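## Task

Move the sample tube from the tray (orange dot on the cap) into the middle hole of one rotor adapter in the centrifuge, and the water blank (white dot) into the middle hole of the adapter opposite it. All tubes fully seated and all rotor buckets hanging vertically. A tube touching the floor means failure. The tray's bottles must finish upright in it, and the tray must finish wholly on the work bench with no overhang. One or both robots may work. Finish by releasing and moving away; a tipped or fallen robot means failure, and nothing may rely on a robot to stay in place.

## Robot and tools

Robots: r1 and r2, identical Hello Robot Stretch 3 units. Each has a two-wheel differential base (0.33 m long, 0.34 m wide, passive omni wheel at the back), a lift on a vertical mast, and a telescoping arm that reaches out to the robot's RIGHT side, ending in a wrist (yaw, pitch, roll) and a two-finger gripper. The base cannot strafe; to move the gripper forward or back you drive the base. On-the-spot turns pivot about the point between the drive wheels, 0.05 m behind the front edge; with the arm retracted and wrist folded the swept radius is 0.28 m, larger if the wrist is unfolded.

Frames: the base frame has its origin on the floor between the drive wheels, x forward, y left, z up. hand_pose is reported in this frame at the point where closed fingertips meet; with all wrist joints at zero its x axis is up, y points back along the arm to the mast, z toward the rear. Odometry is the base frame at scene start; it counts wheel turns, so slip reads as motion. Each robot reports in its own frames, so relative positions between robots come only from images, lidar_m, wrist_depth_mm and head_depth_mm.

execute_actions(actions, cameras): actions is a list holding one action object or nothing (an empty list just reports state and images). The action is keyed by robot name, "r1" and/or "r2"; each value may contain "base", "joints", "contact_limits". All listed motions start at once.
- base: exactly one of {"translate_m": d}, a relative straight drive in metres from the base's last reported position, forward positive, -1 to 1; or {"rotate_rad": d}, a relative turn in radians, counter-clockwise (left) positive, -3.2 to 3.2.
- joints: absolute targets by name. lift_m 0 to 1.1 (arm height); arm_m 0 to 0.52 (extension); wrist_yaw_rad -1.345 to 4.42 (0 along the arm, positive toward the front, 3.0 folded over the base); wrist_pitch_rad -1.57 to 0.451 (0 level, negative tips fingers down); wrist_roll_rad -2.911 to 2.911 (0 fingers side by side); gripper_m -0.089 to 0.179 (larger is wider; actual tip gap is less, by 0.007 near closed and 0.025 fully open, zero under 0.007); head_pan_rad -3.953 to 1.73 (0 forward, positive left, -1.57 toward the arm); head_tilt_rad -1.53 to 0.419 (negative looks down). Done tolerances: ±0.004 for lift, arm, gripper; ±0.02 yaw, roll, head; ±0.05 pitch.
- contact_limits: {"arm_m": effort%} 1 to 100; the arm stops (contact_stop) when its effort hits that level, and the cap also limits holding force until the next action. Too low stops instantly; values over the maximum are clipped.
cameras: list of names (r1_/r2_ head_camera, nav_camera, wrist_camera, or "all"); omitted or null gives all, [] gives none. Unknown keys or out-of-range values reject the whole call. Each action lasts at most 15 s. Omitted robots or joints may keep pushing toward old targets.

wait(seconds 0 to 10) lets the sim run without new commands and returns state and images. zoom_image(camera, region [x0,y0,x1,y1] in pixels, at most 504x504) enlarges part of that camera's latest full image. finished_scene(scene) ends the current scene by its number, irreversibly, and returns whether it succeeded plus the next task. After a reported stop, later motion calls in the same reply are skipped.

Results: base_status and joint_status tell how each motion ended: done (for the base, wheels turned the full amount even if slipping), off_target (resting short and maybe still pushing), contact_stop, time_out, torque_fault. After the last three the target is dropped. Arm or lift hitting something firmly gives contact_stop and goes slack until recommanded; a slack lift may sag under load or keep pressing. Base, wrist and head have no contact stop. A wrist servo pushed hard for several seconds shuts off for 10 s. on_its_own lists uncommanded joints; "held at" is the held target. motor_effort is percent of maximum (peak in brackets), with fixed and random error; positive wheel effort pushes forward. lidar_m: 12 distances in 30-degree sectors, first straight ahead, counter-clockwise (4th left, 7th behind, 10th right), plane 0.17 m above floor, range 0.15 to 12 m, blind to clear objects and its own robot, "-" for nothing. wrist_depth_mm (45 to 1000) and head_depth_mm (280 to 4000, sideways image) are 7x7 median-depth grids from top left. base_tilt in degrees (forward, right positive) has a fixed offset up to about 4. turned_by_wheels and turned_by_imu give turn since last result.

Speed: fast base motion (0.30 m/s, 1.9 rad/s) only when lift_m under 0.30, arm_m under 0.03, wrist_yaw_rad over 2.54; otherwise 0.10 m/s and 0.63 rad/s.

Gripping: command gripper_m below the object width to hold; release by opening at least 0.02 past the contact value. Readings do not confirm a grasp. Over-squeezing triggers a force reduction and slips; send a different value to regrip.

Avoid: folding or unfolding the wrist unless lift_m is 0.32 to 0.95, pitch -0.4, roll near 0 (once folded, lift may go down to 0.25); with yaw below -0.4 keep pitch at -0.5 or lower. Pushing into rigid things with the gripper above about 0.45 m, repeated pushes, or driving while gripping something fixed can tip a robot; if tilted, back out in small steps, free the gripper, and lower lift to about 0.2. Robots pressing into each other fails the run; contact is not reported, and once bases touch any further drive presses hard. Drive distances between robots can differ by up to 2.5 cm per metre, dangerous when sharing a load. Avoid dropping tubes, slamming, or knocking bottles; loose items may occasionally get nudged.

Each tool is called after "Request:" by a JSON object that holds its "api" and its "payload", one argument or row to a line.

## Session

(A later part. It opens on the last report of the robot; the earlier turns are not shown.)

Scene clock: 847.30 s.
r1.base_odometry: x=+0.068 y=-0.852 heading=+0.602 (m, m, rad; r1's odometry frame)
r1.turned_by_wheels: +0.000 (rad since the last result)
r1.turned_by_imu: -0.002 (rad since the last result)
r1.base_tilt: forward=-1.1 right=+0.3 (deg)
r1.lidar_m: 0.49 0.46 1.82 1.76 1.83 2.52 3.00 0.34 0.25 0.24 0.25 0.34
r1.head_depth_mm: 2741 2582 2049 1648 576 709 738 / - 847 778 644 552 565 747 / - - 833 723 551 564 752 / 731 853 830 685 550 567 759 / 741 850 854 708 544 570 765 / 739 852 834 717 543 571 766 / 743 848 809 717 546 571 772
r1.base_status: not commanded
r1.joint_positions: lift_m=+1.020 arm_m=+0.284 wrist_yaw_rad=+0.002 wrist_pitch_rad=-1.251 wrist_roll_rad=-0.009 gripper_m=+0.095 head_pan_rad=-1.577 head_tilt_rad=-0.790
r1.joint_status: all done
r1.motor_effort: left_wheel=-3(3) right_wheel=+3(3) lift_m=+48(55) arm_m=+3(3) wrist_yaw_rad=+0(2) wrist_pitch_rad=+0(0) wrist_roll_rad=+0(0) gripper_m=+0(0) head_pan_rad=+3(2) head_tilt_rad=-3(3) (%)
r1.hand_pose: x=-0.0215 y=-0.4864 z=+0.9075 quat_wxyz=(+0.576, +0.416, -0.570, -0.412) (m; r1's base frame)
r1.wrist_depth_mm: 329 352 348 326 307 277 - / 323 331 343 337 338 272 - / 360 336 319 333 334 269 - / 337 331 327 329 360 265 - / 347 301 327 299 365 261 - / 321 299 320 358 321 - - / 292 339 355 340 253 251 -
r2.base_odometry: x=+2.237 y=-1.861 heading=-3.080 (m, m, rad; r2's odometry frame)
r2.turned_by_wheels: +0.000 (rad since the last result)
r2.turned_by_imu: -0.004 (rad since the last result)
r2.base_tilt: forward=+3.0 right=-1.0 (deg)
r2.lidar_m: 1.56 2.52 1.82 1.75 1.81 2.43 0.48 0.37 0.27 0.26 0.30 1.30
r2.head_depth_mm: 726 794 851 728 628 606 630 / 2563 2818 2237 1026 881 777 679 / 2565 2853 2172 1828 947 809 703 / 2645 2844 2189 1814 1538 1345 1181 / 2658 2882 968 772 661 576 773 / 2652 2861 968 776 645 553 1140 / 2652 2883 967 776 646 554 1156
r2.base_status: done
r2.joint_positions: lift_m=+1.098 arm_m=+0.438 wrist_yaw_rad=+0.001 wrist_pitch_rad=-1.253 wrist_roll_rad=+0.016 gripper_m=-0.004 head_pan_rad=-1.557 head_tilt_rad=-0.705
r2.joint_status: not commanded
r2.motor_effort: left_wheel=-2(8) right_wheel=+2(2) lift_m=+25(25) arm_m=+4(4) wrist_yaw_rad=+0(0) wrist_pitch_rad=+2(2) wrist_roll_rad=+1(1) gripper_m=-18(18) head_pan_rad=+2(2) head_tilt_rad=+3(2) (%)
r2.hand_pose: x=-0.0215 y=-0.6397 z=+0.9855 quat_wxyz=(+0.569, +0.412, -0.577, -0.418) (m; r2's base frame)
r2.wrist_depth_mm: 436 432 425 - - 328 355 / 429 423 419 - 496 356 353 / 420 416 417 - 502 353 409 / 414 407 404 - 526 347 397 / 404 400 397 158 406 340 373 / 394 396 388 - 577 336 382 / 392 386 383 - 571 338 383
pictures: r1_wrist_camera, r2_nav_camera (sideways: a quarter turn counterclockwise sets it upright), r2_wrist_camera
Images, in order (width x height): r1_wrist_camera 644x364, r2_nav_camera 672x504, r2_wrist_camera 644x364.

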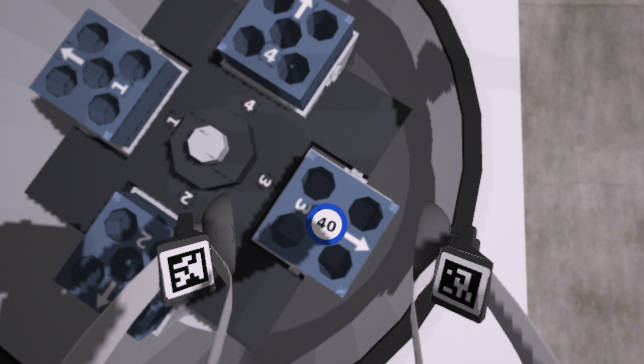

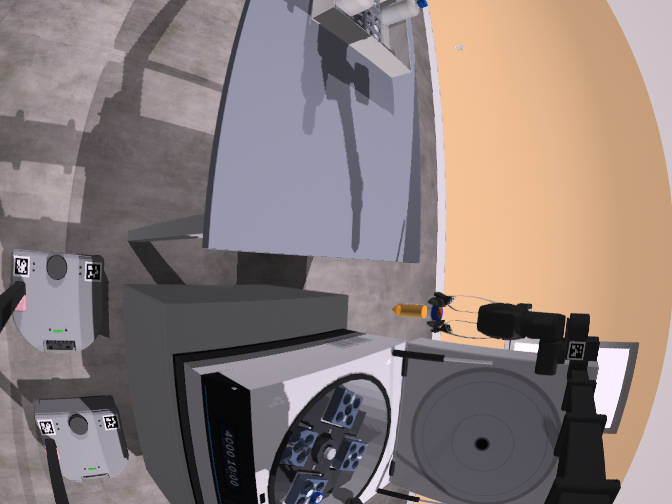

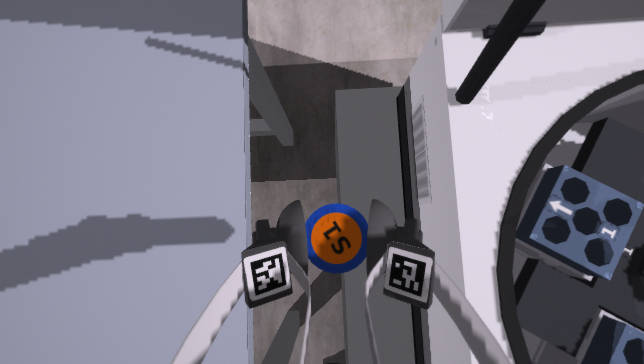

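Request:
{"api": "execute_actions", "payload": {
  "actions": [
    {"r1": {"base": {"translate_m": -0.29}, "joints": {"arm_m": 0.03}}, "r2": {"base": {"translate_m": -0.282}, "joints": {"lift_m": 1.05}}}
  ],
  "cameras": ["r2_wrist_camera", "r2_head_camera", "r2_nav_camera"]
}}

Scene clock: 918.97 s.
r1.base_odometry: x=-0.171 y=-1.017 heading=+0.602 (m, m, rad; r1's odometry frame)
r1.turned_by_wheels: +0.000 (rad since the last result)
r1.turned_by_imu: -0.002 (rad since the last result)
r1.base_tilt: forward=-1.1 right=+0.2 (deg)
r1.lidar_m: 0.50 0.47 1.83 1.76 1.83 2.52 2.73 2.83 3.10 0.24 0.25 0.34
r1.head_depth_mm: 2711 - - - 1429 1303 1163 / 2683 - - - - 1281 1154 / 2703 - - - - 1264 1159 / 2767 2557 2092 966 - 1233 1123 / 2634 2351 1081 939 841 739 763 / 729 848 779 653 571 608 767 / 740 847 825 679 546 569 770
r1.base_status: done
r1.joint_positions: lift_m=+1.020 arm_m=+0.030 wrist_yaw_rad=+0.002 wrist_pitch_rad=-1.251 wrist_roll_rad=-0.009 gripper_m=+0.095 head_pan_rad=-1.577 head_tilt_rad=-0.790
r1.joint_status: all done
r1.motor_effort: left_wheel=-2(7) right_wheel=+4(4) lift_m=+48(48) arm_m=-4(5) wrist_yaw_rad=-2(2) wrist_pitch_rad=+0(0) wrist_roll_rad=+0(0) gripper_m=+2(0) head_pan_rad=+3(2) head_tilt_rad=-3(3) (%)
r1.hand_pose: x=-0.0215 y=-0.2330 z=+0.9075 quat_wxyz=(+0.576, +0.416, -0.570, -0.412) (m; r1's base frame)
r1.wrist_depth_mm: 284 284 443 566 - - - / 283 281 443 631 - - - / 279 277 450 713 - - - / 347 339 460 841 - - - / - - - - - - - / - 888 - - - - - / - 876 - - - - -
r2.base_odometry: x=+2.519 y=-1.843 heading=-3.080 (m, m, rad; r2's odometry frame)
r2.turned_by_wheels: +0.000 (rad since the last result)
r2.turned_by_imu: -0.002 (rad since the last result)
r2.base_tilt: forward=+3.0 right=-1.0 (deg)
r2.lidar_m: 1.84 2.52 1.82 1.74 1.80 2.43 0.49 0.37 0.27 0.26 0.27 0.48
r2.head_depth_mm: 723 797 880 784 667 527 589 / 734 814 884 794 648 527 597 / 704 841 850 767 645 530 606 / 722 815 884 792 592 533 618 / 2576 2820 2259 750 591 539 628 / 2660 2862 2322 1879 974 761 692 / 2661 2905 1045 1750 1506 1354 1007
r2.base_status: done
r2.joint_positions: lift_m=+1.050 arm_m=+0.438 wrist_yaw_rad=+0.001 wrist_pitch_rad=-1.253 wrist_roll_rad=+0.016 gripper_m=-0.004 head_pan_rad=-1.557 head_tilt_rad=-0.705
r2.joint_status: all done
r2.motor_effort: left_wheel=-2(8) right_wheel=+1(3) lift_m=+15(26) arm_m=+4(4) wrist_yaw_rad=+0(1) wrist_pitch_rad=+1(1) wrist_roll_rad=+1(1) gripper_m=-18(18) head_pan_rad=+3(2) head_tilt_rad=+2(2) (%)
r2.hand_pose: x=-0.0215 y=-0.6397 z=+0.9381 quat_wxyz=(+0.569, +0.412, -0.577, -0.418) (m; r2's base frame)
r2.wrist_depth_mm: 516 327 323 318 318 314 309 / 573 688 319 314 335 324 303 / - - 312 376 414 370 332 / - - 305 418 363 334 360 / - - 302 159 356 350 349 / - - 297 355 349 345 346 / - - 333 350 343 334 313
pictures: r2_head_camera (sideways: a quarter turn clockwise sets it upright), r2_nav_camera (sideways: a quarter turn counterclockwise sets it upright), r2_wrist_camera
Images, in order (width x height): r2_head_camera 896x504, r2_nav_camera 672x504, r2_wrist_camera 644x364.

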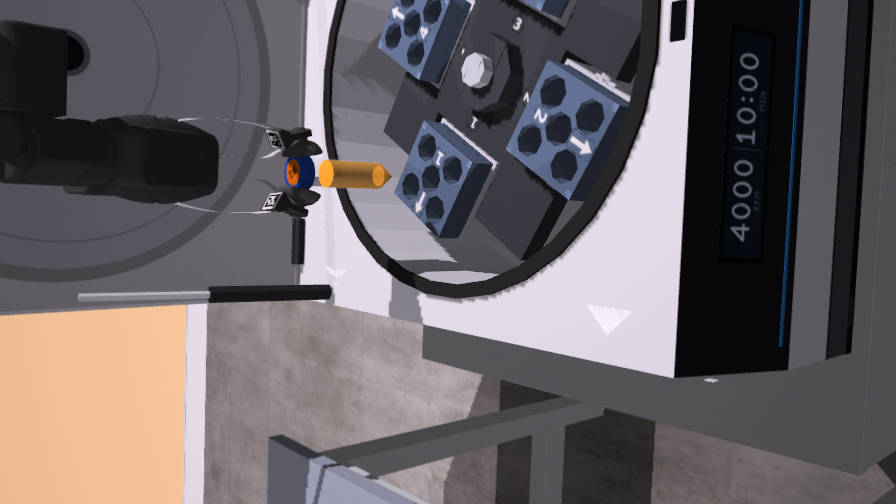

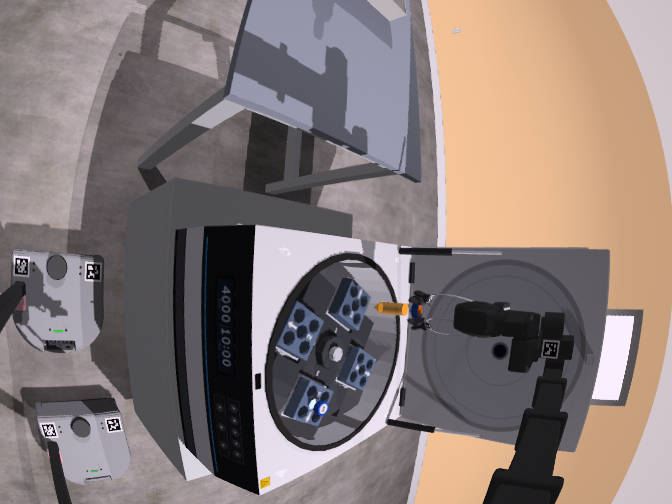

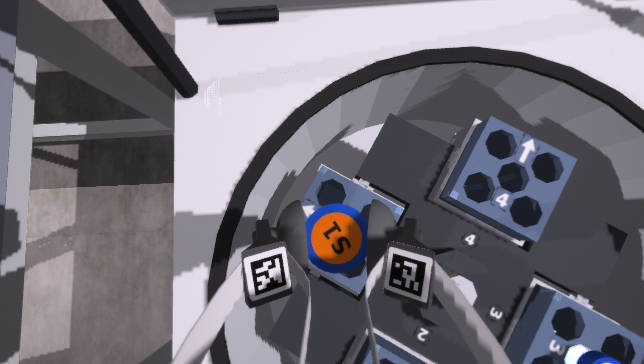

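Request:
{"api": "zoom_image", "payload": {
  "camera": "r2_wrist_camera",
  "region": [240, 140, 440, 320]
}}

Request:
{"api": "zoom_image", "payload": {
  "camera": "r2_head_camera",
  "region": [260, 90, 520, 260]
}}

Region (240, 140, 440, 320) of r2_wrist_camera's 644x364 image, scaled by 2.520; it fills the top 454 rows of this view, and the rest is white.

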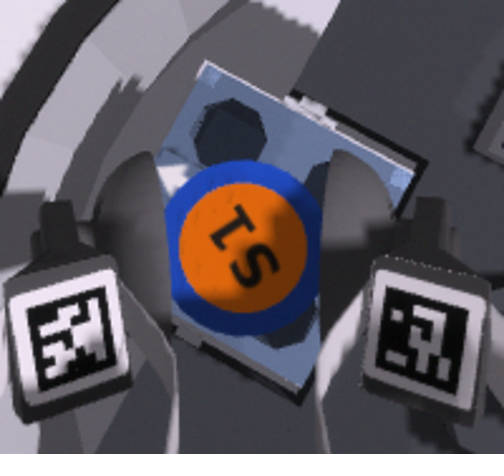

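Region (260, 90, 520, 260) of r2_head_camera's 896x504 image, scaled by 1.938, with more detail than that image has; it fills the top 330 rows of this view, and the rest is white.

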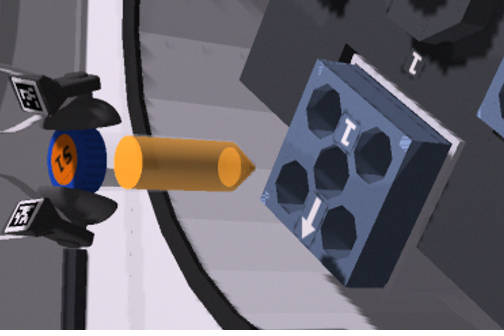

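Request:
{"api": "execute_actions", "payload": {
  "actions": [
    {"r2": {"base": {"translate_m": -0.0035}, "joints": {"lift_m": 1.015, "arm_m": 0.436}}}
  ],
  "cameras": ["r2_wrist_camera", "r2_head_camera"]
}}

Request:
{"api": "zoom_image", "payload": {
  "camera": "r2_wrist_camera",
  "region": [240, 130, 440, 320]
}}

Request:
{"api": "zoom_image", "payload": {
  "camera": "r2_head_camera",
  "region": [260, 90, 520, 260]
}}

Scene clock: 946.57 s.
r1.base_odometry: x=-0.171 y=-1.017 heading=+0.602 (m, m, rad; r1's odometry frame)
r1.turned_by_wheels: +0.000 (rad since the last result)
r1.turned_by_imu: -0.001 (rad since the last result)
r1.base_tilt: forward=-1.1 right=+0.3 (deg)
r1.lidar_m: 0.50 0.47 1.82 1.76 1.83 2.51 2.73 2.83 3.11 0.24 0.25 0.34
r1.head_depth_mm: 2680 - - - 1426 1301 1168 / 2661 - - - - 1280 1160 / 2697 - - - - 1264 1158 / 2729 2548 2097 969 - 1232 1118 / 2651 2352 1082 934 842 740 760 / 728 851 781 649 570 609 767 / 741 849 826 677 548 569 771
r1.base_status: not commanded
r1.joint_positions: lift_m=+1.020 arm_m=+0.030 wrist_yaw_rad=+0.002 wrist_pitch_rad=-1.251 wrist_roll_rad=-0.009 gripper_m=+0.095 head_pan_rad=-1.577 head_tilt_rad=-0.790
r1.joint_status: not commanded
r1.motor_effort: left_wheel=-2(2) right_wheel=+3(3) lift_m=+48(48) arm_m=-4(4) wrist_yaw_rad=-2(2) wrist_pitch_rad=+0(0) wrist_roll_rad=+0(0) gripper_m=+1(0) head_pan_rad=+2(2) head_tilt_rad=-2(2) (%)
r1.hand_pose: x=-0.0215 y=-0.2330 z=+0.9075 quat_wxyz=(+0.576, +0.416, -0.570, -0.412) (m; r1's base frame)
r1.wrist_depth_mm: 284 285 443 574 - - - / 282 282 444 642 - - - / 277 277 446 712 - - - / 344 336 457 835 - - - / - - - - - - - / - 892 - - - - - / - 876 - - - - -
r2.base_odometry: x=+2.522 y=-1.843 heading=-3.080 (m, m, rad; r2's odometry frame)
r2.turned_by_wheels: +0.000 (rad since the last result)
r2.turned_by_imu: -0.001 (rad since the last result)
r2.base_tilt: forward=+3.0 right=-1.0 (deg)
r2.lidar_m: 1.84 2.53 1.81 1.74 1.80 2.43 0.49 0.37 0.27 0.26 0.27 0.49
r2.head_depth_mm: 709 799 879 779 665 528 589 / - 803 887 799 649 528 597 / 705 - 871 760 640 532 607 / 720 816 880 798 591 535 617 / 2554 2843 2264 753 592 538 630 / 2627 2880 2361 1886 954 761 693 / 2667 2890 1046 1731 1500 1351 1014
r2.base_status: done
r2.joint_positions: lift_m=+1.015 arm_m=+0.436 wrist_yaw_rad=+0.001 wrist_pitch_rad=-1.253 wrist_roll_rad=+0.016 gripper_m=-0.004 head_pan_rad=-1.557 head_tilt_rad=-0.705
r2.joint_status: all done
r2.motor_effort: left_wheel=-3(9) right_wheel=+1(3) lift_m=+14(17) arm_m=-4(3) wrist_yaw_rad=-1(1) wrist_pitch_rad=+1(2) wrist_roll_rad=+0(1) gripper_m=-17(18) head_pan_rad=+2(3) head_tilt_rad=+3(3) (%)
r2.hand_pose: x=-0.0215 y=-0.6385 z=+0.9031 quat_wxyz=(+0.569, +0.412, -0.577, -0.418) (m; r2's base frame)
r2.wrist_depth_mm: 520 288 287 283 279 276 272 / - 608 280 279 345 325 276 / - 962 275 388 333 318 317 / - - 273 378 329 301 338 / - - 274 159 322 316 316 / - - 260 316 314 310 309 / - - 319 314 309 307 278
pictures: r2_head_camera (sideways: a quarter turn clockwise sets it upright), r2_wrist_camera
Images, in order (width x height): r2_head_camera 896x504, r2_wrist_camera 644x364.

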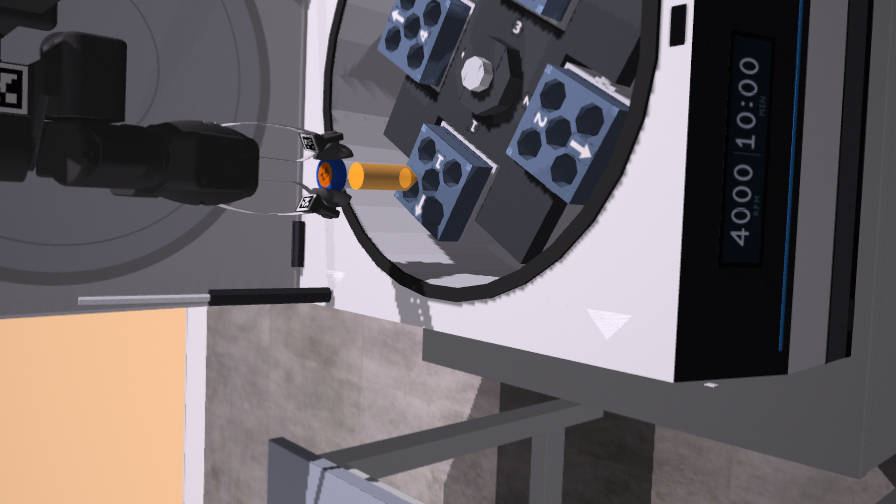

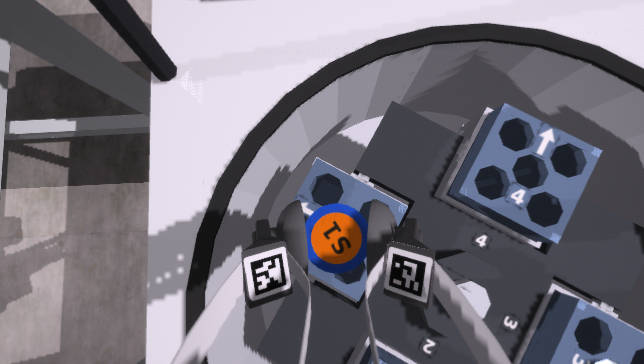

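Region (240, 130, 440, 320) of r2_wrist_camera's 644x364 image, scaled by 2.520; it fills the top 479 rows of this view, and the rest is white.

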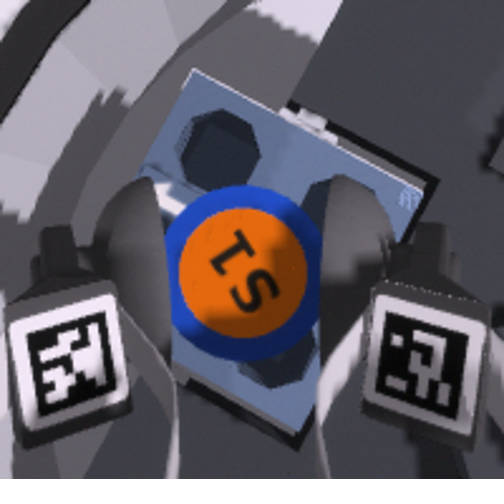

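Region (260, 90, 520, 260) of r2_head_camera's 896x504 image, scaled by 1.938, with more detail than that image has; it fills the top 330 rows of this view, and the rest is white.

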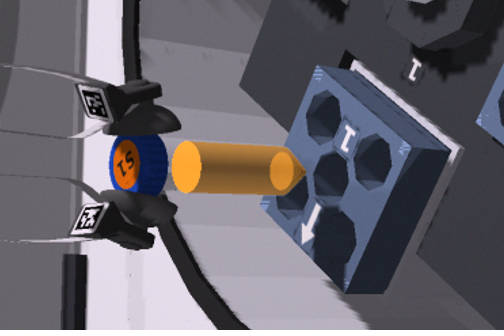

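Request:
{"api": "execute_actions", "payload": {
  "actions": [
    {"r2": {"joints": {"lift_m": 0.91}}}
  ],
  "cameras": ["r2_wrist_camera", "r2_head_camera"]
}}

Scene clock: 957.50 s.
r1.base_odometry: x=-0.171 y=-1.017 heading=+0.602 (m, m, rad; r1's odometry frame)
r1.turned_by_wheels: +0.000 (rad since the last result)
r1.turned_by_imu: -0.001 (rad since the last result)
r1.base_tilt: forward=-1.1 right=+0.3 (deg)
r1.lidar_m: 0.50 0.47 1.82 1.76 1.83 2.51 2.74 2.83 3.12 0.24 0.25 0.34
r1.head_depth_mm: 2674 - - - 1424 1305 1162 / 2668 - - - - 1280 1155 / 2660 - - - - 1274 1155 / 2741 2555 2089 970 - 1227 1121 / 2672 2367 1078 934 844 740 762 / 731 851 778 649 572 607 766 / 742 848 826 676 547 569 770
r1.base_status: not commanded
r1.joint_positions: lift_m=+1.020 arm_m=+0.030 wrist_yaw_rad=+0.002 wrist_pitch_rad=-1.251 wrist_roll_rad=-0.009 gripper_m=+0.095 head_pan_rad=-1.577 head_tilt_rad=-0.790
r1.joint_status: not commanded
r1.motor_effort: left_wheel=-2(2) right_wheel=+3(3) lift_m=+48(49) arm_m=-4(4) wrist_yaw_rad=-2(1) wrist_pitch_rad=+0(1) wrist_roll_rad=+0(0) gripper_m=+1(1) head_pan_rad=+3(3) head_tilt_rad=-3(3) (%)
r1.hand_pose: x=-0.0215 y=-0.2330 z=+0.9075 quat_wxyz=(+0.576, +0.416, -0.570, -0.412) (m; r1's base frame)
r1.wrist_depth_mm: 286 286 441 577 - - - / 282 280 444 637 - - - / 279 278 453 716 - - - / 342 338 455 830 - - - / - - - - - - - / - 891 - - - - - / - 875 - - - - -
r2.base_odometry: x=+2.522 y=-1.843 heading=-3.080 (m, m, rad; r2's odometry frame)
r2.turned_by_wheels: +0.000 (rad since the last result)
r2.turned_by_imu: -0.001 (rad since the last result)
r2.base_tilt: forward=+3.0 right=-1.1 (deg)
r2.lidar_m: 1.84 2.51 1.82 1.74 1.80 2.43 0.49 0.37 0.27 0.26 0.27 0.48
r2.head_depth_mm: 704 - 881 780 665 526 588 / 698 - 885 796 652 527 598 / 713 804 880 759 641 530 607 / 721 816 881 796 592 534 619 / 2538 2866 2258 751 590 539 627 / 2654 2856 2360 1878 950 760 691 / 2677 2878 1047 1734 1510 1344 1013
r2.base_status: not commanded
r2.joint_positions: lift_m=+0.910 arm_m=+0.436 wrist_yaw_rad=+0.001 wrist_pitch_rad=-1.253 wrist_roll_rad=+0.016 gripper_m=-0.004 head_pan_rad=-1.557 head_tilt_rad=-0.705
r2.joint_status: all done
r2.motor_effort: left_wheel=-3(3) right_wheel=+1(1) lift_m=+15(16) arm_m=-3(4) wrist_yaw_rad=-1(1) wrist_pitch_rad=+1(2) wrist_roll_rad=+1(0) gripper_m=-18(17) head_pan_rad=+2(3) head_tilt_rad=+3(2) (%)
r2.hand_pose: x=-0.0215 y=-0.6385 z=+0.7981 quat_wxyz=(+0.569, +0.412, -0.577, -0.418) (m; r2's base frame)
r2.wrist_depth_mm: 176 173 172 188 237 251 229 / 173 170 170 256 230 281 201 / 170 167 201 324 225 223 195 / 167 164 240 197 221 219 190 / 163 162 250 159 216 214 211 / 160 166 257 195 211 192 209 / 157 170 302 212 210 180 188
pictures: r2_head_camera (sideways: a quarter turn clockwise sets it upright), r2_wrist_camera
Images, in order (width x height): r2_head_camera 896x504, r2_wrist_camera 644x364.

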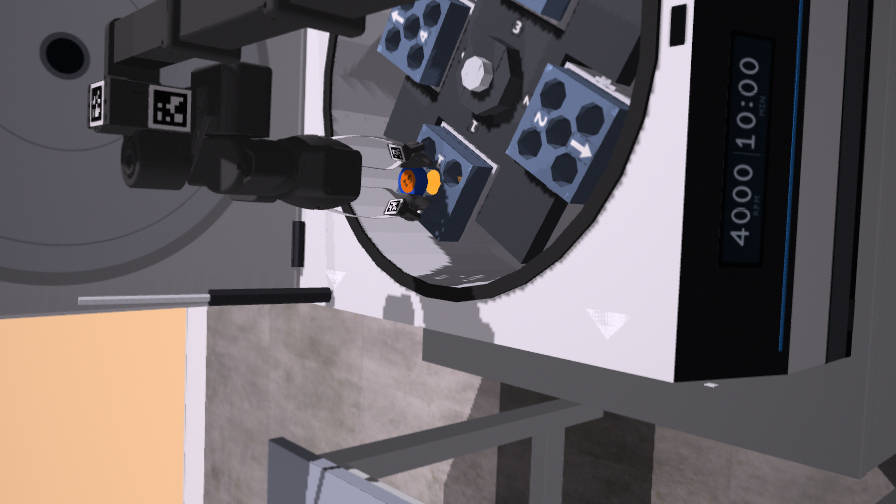

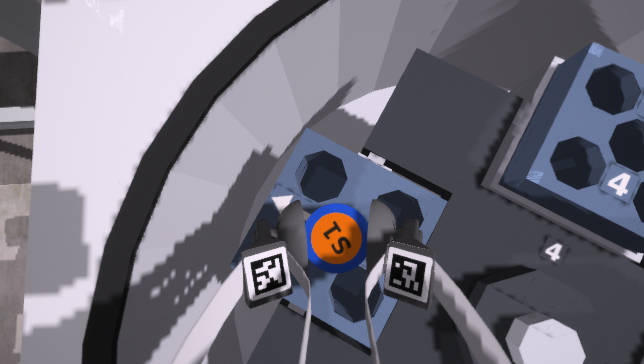

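Request:
{"api": "execute_actions", "payload": {
  "actions": [
    {"r2": {"joints": {"lift_m": 0.905, "gripper_m": 0.065}}}
  ],
  "cameras": ["r2_wrist_camera", "r2_head_camera"]
}}

Scene clock: 963.37 s.
r1.base_odometry: x=-0.171 y=-1.017 heading=+0.602 (m, m, rad; r1's odometry frame)
r1.turned_by_wheels: +0.000 (rad since the last result)
r1.turned_by_imu: -0.001 (rad since the last result)
r1.base_tilt: forward=-1.1 right=+0.2 (deg)
r1.lidar_m: 0.50 0.47 1.83 1.76 1.82 2.51 2.73 2.84 3.12 0.24 0.25 0.34
r1.head_depth_mm: 2663 - - - 1425 1299 1160 / 2720 - - - - 1279 1165 / 2701 - - - - 1262 1157 / 2705 2538 2122 970 - 1228 1119 / 2654 2371 1075 934 843 740 761 / 728 850 780 651 572 609 768 / 741 847 825 678 547 570 770
r1.base_status: not commanded
r1.joint_positions: lift_m=+1.020 arm_m=+0.030 wrist_yaw_rad=+0.002 wrist_pitch_rad=-1.251 wrist_roll_rad=-0.009 gripper_m=+0.095 head_pan_rad=-1.577 head_tilt_rad=-0.790
r1.joint_status: not commanded
r1.motor_effort: left_wheel=-2(2) right_wheel=+3(3) lift_m=+48(48) arm_m=-4(4) wrist_yaw_rad=-2(2) wrist_pitch_rad=+0(1) wrist_roll_rad=+0(0) gripper_m=+0(0) head_pan_rad=+3(2) head_tilt_rad=-3(3) (%)
r1.hand_pose: x=-0.0215 y=-0.2330 z=+0.9075 quat_wxyz=(+0.576, +0.416, -0.570, -0.412) (m; r1's base frame)
r1.wrist_depth_mm: 284 285 438 570 - - - / 282 280 445 642 - - - / 278 276 448 717 - - - / 342 338 452 831 - - - / - - - - - - - / - 894 - - - - - / - 866 - - - - -
r2.base_odometry: x=+2.522 y=-1.843 heading=-3.080 (m, m, rad; r2's odometry frame)
r2.turned_by_wheels: +0.000 (rad since the last result)
r2.turned_by_imu: -0.001 (rad since the last result)
r2.base_tilt: forward=+2.8 right=-1.0 (deg)
r2.lidar_m: 1.83 2.52 1.81 1.74 1.80 2.43 0.49 0.37 0.27 0.26 0.27 0.49
r2.head_depth_mm: 706 - 880 782 667 526 587 / 704 - 888 783 652 527 596 / 718 805 879 759 641 533 606 / 720 816 881 789 589 534 618 / 2560 2841 2257 752 591 538 627 / 2674 2865 2349 1868 951 761 693 / 2669 2868 1051 1748 1499 1351 1015
r2.base_status: not commanded
r2.joint_positions: lift_m=+0.905 arm_m=+0.436 wrist_yaw_rad=+0.001 wrist_pitch_rad=-1.252 wrist_roll_rad=+0.016 gripper_m=+0.065 head_pan_rad=-1.557 head_tilt_rad=-0.705
r2.joint_status: all done
r2.motor_effort: left_wheel=-2(2) right_wheel=+1(1) lift_m=+14(12) arm_m=-4(3) wrist_yaw_rad=-1(0) wrist_pitch_rad=+1(2) wrist_roll_rad=+1(1) gripper_m=+1(79) head_pan_rad=+2(2) head_tilt_rad=+2(3) (%)
r2.hand_pose: x=-0.0215 y=-0.6388 z=+0.7932 quat_wxyz=(+0.569, +0.411, -0.577, -0.418) (m; r2's base frame)
r2.wrist_depth_mm: 171 168 166 188 237 251 229 / 167 165 165 254 226 253 200 / 164 161 199 323 220 219 190 / 161 160 240 192 216 214 186 / 158 158 243 159 200 210 207 / 155 165 265 186 191 187 204 / 152 160 282 207 204 184 183
pictures: r2_head_camera (sideways: a quarter turn clockwise sets it upright), r2_wrist_camera
Images, in order (width x height): r2_head_camera 896x504, r2_wrist_camera 644x364.

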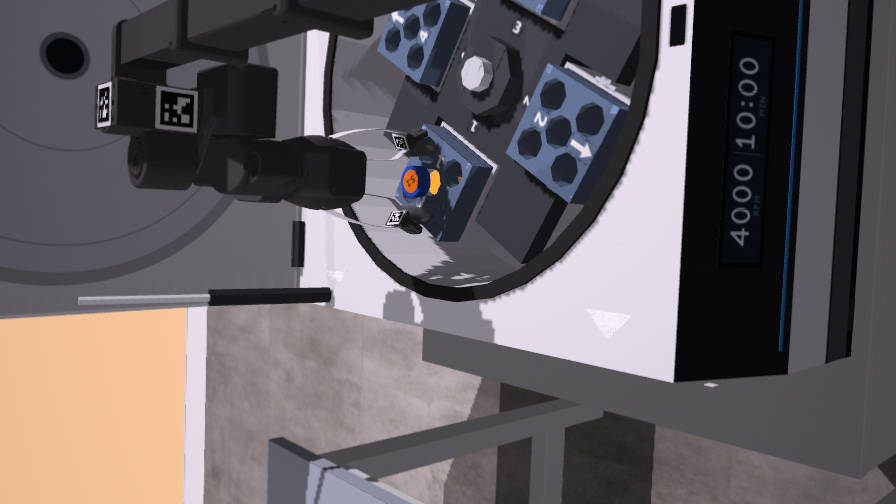

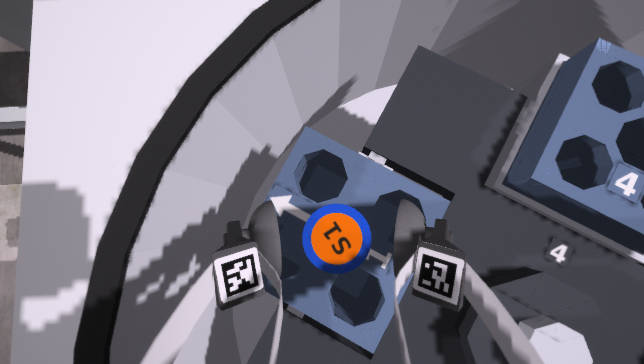

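Request:
{"api": "execute_actions", "payload": {
  "actions": [
    {"r2": {"joints": {"lift_m": 1.05, "arm_m": 0.2}}}
  ]
}}

Scene clock: 977.63 s.
r1.base_odometry: x=-0.171 y=-1.017 heading=+0.602 (m, m, rad; r1's odometry frame)
r1.turned_by_wheels: +0.000 (rad since the last result)
r1.turned_by_imu: -0.001 (rad since the last result)
r1.base_tilt: forward=-1.1 right=+0.2 (deg)
r1.lidar_m: 0.50 0.47 1.83 1.76 1.83 2.51 2.73 2.83 3.11 0.24 0.25 0.34
r1.head_depth_mm: 2665 - - - 1426 1306 1164 / 2686 - - - - 1275 1161 / 2681 - - - - 1273 1156 / 2738 2533 2089 971 - 1229 1124 / 2629 2359 1087 937 844 740 761 / 729 854 781 651 571 609 769 / 738 847 826 676 546 569 769
r1.base_status: not commanded
r1.joint_positions: lift_m=+1.020 arm_m=+0.030 wrist_yaw_rad=+0.002 wrist_pitch_rad=-1.251 wrist_roll_rad=-0.009 gripper_m=+0.095 head_pan_rad=-1.577 head_tilt_rad=-0.790
r1.joint_status: not commanded
r1.motor_effort: left_wheel=-2(2) right_wheel=+3(3) lift_m=+48(48) arm_m=-4(4) wrist_yaw_rad=-1(1) wrist_pitch_rad=+0(0) wrist_roll_rad=+0(0) gripper_m=+1(0) head_pan_rad=+3(3) head_tilt_rad=-3(3) (%)
r1.hand_pose: x=-0.0215 y=-0.2330 z=+0.9075 quat_wxyz=(+0.576, +0.416, -0.570, -0.412) (m; r1's base frame)
r1.wrist_depth_mm: 286 285 441 565 - - - / 281 280 442 629 - - - / 278 277 454 711 - - - / 342 337 459 824 - - - / - - - - - - - / - 895 - - - - - / - 882 - - - - -
r2.base_odometry: x=+2.522 y=-1.843 heading=-3.080 (m, m, rad; r2's odometry frame)
r2.turned_by_wheels: +0.000 (rad since the last result)
r2.turned_by_imu: -0.001 (rad since the last result)
r2.base_tilt: forward=+2.9 right=-1.1 (deg)
r2.lidar_m: 1.83 2.52 1.82 1.74 1.80 2.42 0.49 0.38 0.27 0.26 0.27 0.48
r2.head_depth_mm: - - 877 781 666 526 589 / - - 887 799 652 528 598 / 717 796 - 761 641 530 608 / 722 816 882 809 591 534 618 / 2593 2830 2265 754 592 539 630 / 2670 2833 2320 1880 953 760 692 / 2674 2888 1045 1749 1499 1350 1015
r2.base_status: not commanded
r2.joint_positions: lift_m=+1.050 arm_m=+0.200 wrist_yaw_rad=+0.001 wrist_pitch_rad=-1.252 wrist_roll_rad=+0.016 gripper_m=+0.065 head_pan_rad=-1.557 head_tilt_rad=-0.705
r2.joint_status: all done
r2.motor_effort: left_wheel=-2(2) right_wheel=+1(2) lift_m=+25(23) arm_m=-3(4) wrist_yaw_rad=+0(0) wrist_pitch_rad=+1(1) wrist_roll_rad=+1(1) gripper_m=+0(0) head_pan_rad=+2(2) head_tilt_rad=+2(2) (%)
r2.hand_pose: x=-0.0215 y=-0.4027 z=+0.9375 quat_wxyz=(+0.569, +0.412, -0.577, -0.418) (m; r2's base frame)
r2.wrist_depth_mm: - - 335 360 383 379 374 / - - 341 379 356 376 373 / - - 316 377 371 349 343 / - - 307 429 359 363 345 / - - 305 351 422 383 294 / 514 717 295 292 288 284 282 / - - 299 290 287 913 910
pictures: r1_head_camera (sideways: a quarter turn clockwise sets it upright), r1_nav_camera (sideways: a quarter turn counterclockwise sets it upright), r1_wrist_camera, r2_head_camera (sideways: a quarter turn clockwise sets it upright), r2_nav_camera (sideways: a quarter turn counterclockwise sets it upright), r2_wrist_camera
Images, in order (width x height): r1_head_camera 896x504, r1_nav_camera 672x504, r1_wrist_camera 644x364, r2_head_camera 896x504, r2_nav_camera 672x504, r2_wrist_camera 644x364.

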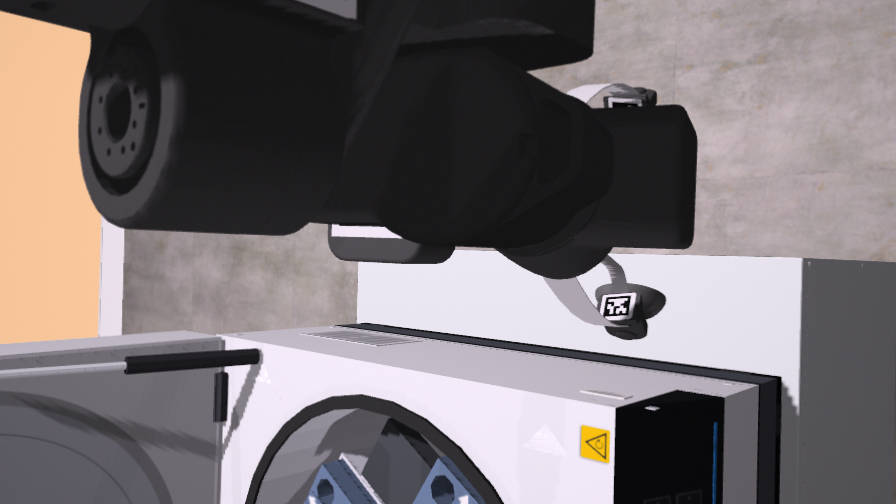

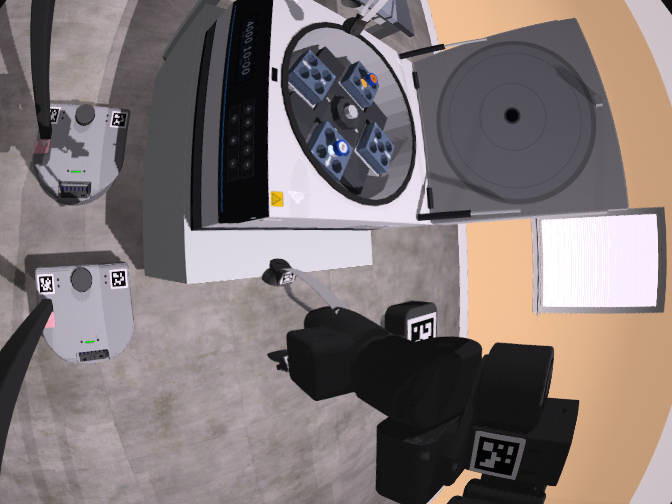

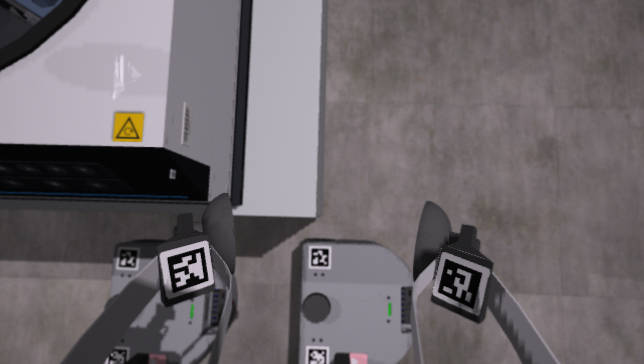

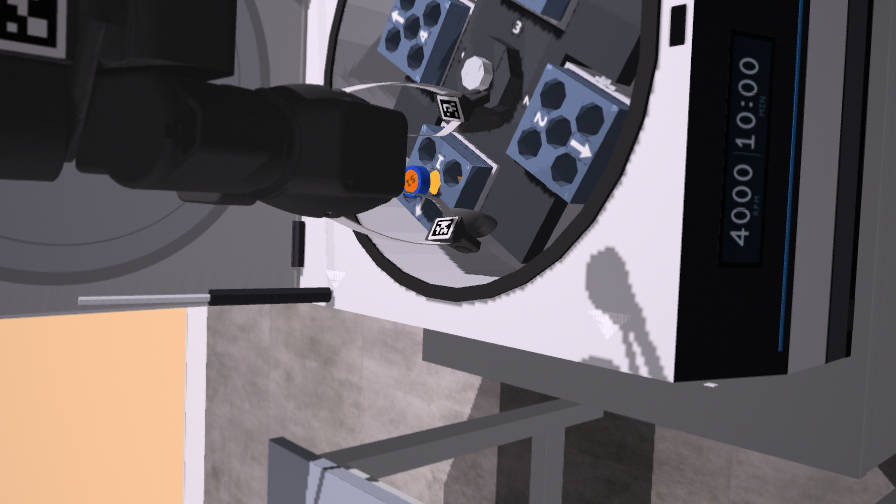

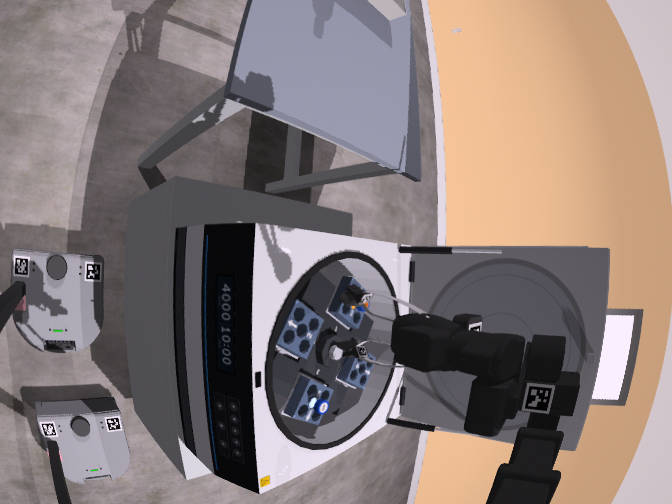

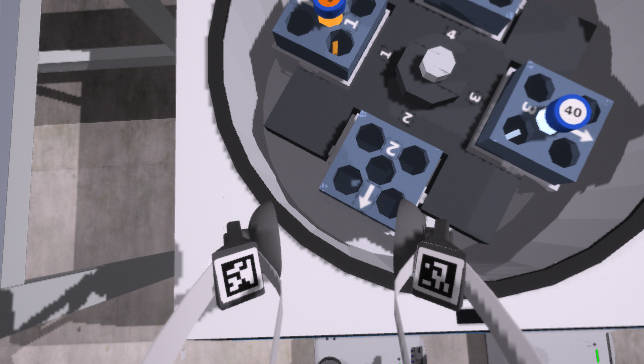

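Request:
{"api": "zoom_image", "payload": {
  "camera": "r2_nav_camera",
  "region": [240, 0, 460, 110]
}}

Region (240, 0, 460, 110) of r2_nav_camera's 672x504 image, scaled by 2.291, with more detail than that image has.

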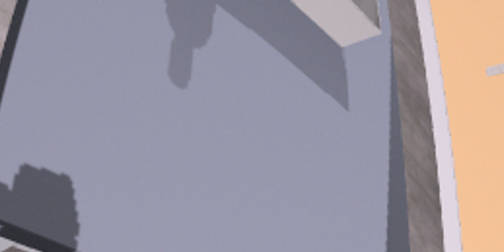

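Request:
{"api": "execute_actions", "payload": {
  "actions": [
    {"r2": {"joints": {"head_pan_rad": -1.15}}}
  ],
  "cameras": ["r2_nav_camera"]
}}

Scene clock: 988.23 s.
r1.base_odometry: x=-0.171 y=-1.017 heading=+0.602 (m, m, rad; r1's odometry frame)
r1.turned_by_wheels: +0.000 (rad since the last result)
r1.turned_by_imu: -0.001 (rad since the last result)
r1.base_tilt: forward=-1.0 right=+0.2 (deg)
r1.lidar_m: 0.50 0.47 1.83 1.76 1.83 2.51 2.73 2.84 3.11 0.24 0.25 0.34
r1.head_depth_mm: 2640 - - - 1422 1305 1161 / 2688 - - - - 1271 1153 / 2695 - - - - 1262 1157 / 2711 2506 2098 971 - 1228 1123 / 2644 2388 1081 935 843 739 761 / 730 848 778 651 569 607 765 / 741 849 826 675 547 570 768
r1.base_status: not commanded
r1.joint_positions: lift_m=+1.020 arm_m=+0.030 wrist_yaw_rad=+0.002 wrist_pitch_rad=-1.251 wrist_roll_rad=-0.009 gripper_m=+0.095 head_pan_rad=-1.577 head_tilt_rad=-0.790
r1.joint_status: not commanded
r1.motor_effort: left_wheel=-2(2) right_wheel=+3(3) lift_m=+48(48) arm_m=-4(4) wrist_yaw_rad=-2(2) wrist_pitch_rad=+0(0) wrist_roll_rad=+0(1) gripper_m=+1(0) head_pan_rad=+3(3) head_tilt_rad=-3(3) (%)
r1.hand_pose: x=-0.0215 y=-0.2330 z=+0.9075 quat_wxyz=(+0.576, +0.416, -0.570, -0.412) (m; r1's base frame)
r1.wrist_depth_mm: 284 286 442 575 - - - / 282 279 445 632 - - - / 279 278 449 728 - - - / 343 336 458 829 - - - / - - - - - - - / - 887 - - - - - / - 878 - - - - -
r2.base_odometry: x=+2.522 y=-1.843 heading=-3.080 (m, m, rad; r2's odometry frame)
r2.turned_by_wheels: +0.000 (rad since the last result)
r2.turned_by_imu: +0.000 (rad since the last result)
r2.base_tilt: forward=+2.9 right=-1.0 (deg)
r2.lidar_m: 1.84 2.53 1.82 1.73 1.80 2.43 0.49 0.38 0.27 0.26 0.27 0.49
r2.head_depth_mm: 2567 2796 852 754 660 505 516 / 2686 2902 2336 1049 590 517 547 / 2789 2943 2187 1823 903 537 614 / 2928 3091 1003 1777 1520 779 703 / 3064 3115 968 847 1567 1349 823 / 3185 3127 967 774 1489 1293 1117 / 3405 1301 969 774 662 1275 1177
r2.base_status: not commanded
r2.joint_positions: lift_m=+1.050 arm_m=+0.200 wrist_yaw_rad=+0.001 wrist_pitch_rad=-1.252 wrist_roll_rad=+0.016 gripper_m=+0.065 head_pan_rad=-1.157 head_tilt_rad=-0.705
r2.joint_status: all done
r2.motor_effort: left_wheel=-2(3) right_wheel=+1(1) lift_m=+25(25) arm_m=-4(3) wrist_yaw_rad=-1(1) wrist_pitch_rad=+1(1) wrist_roll_rad=+1(1) gripper_m=+0(0) head_pan_rad=+3(19) head_tilt_rad=+2(3) (%)
r2.hand_pose: x=-0.0215 y=-0.4027 z=+0.9375 quat_wxyz=(+0.569, +0.412, -0.577, -0.418) (m; r2's base frame)
r2.wrist_depth_mm: - - 334 361 383 377 376 / - - 338 378 357 372 375 / - - 315 376 369 348 343 / - - 306 427 361 362 344 / - - 303 350 423 382 296 / 509 710 294 292 288 284 282 / - - 300 290 288 899 913
pictures: r2_nav_camera (sideways: a quarter turn counterclockwise sets it upright)
Images, in order (width x height): r2_nav_camera 672x504.

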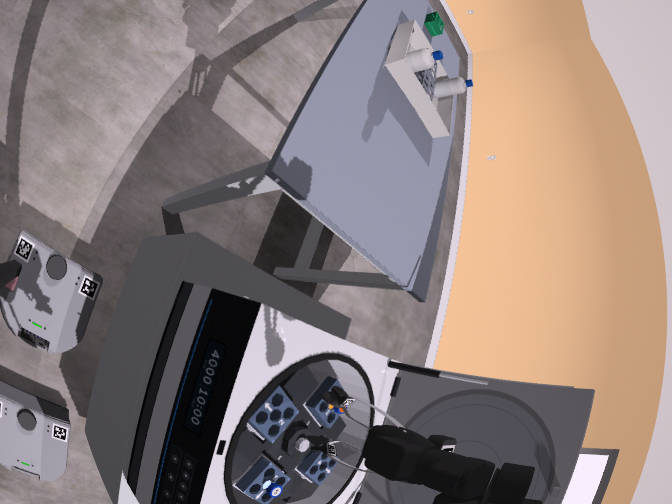

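Both bottles are standing, the tray is on the bench, and both tubes are seated in opposite adapters.

Request:
{"api": "finished_scene", "payload": {
  "scene": 2
}}

The scene is finished: the task was done.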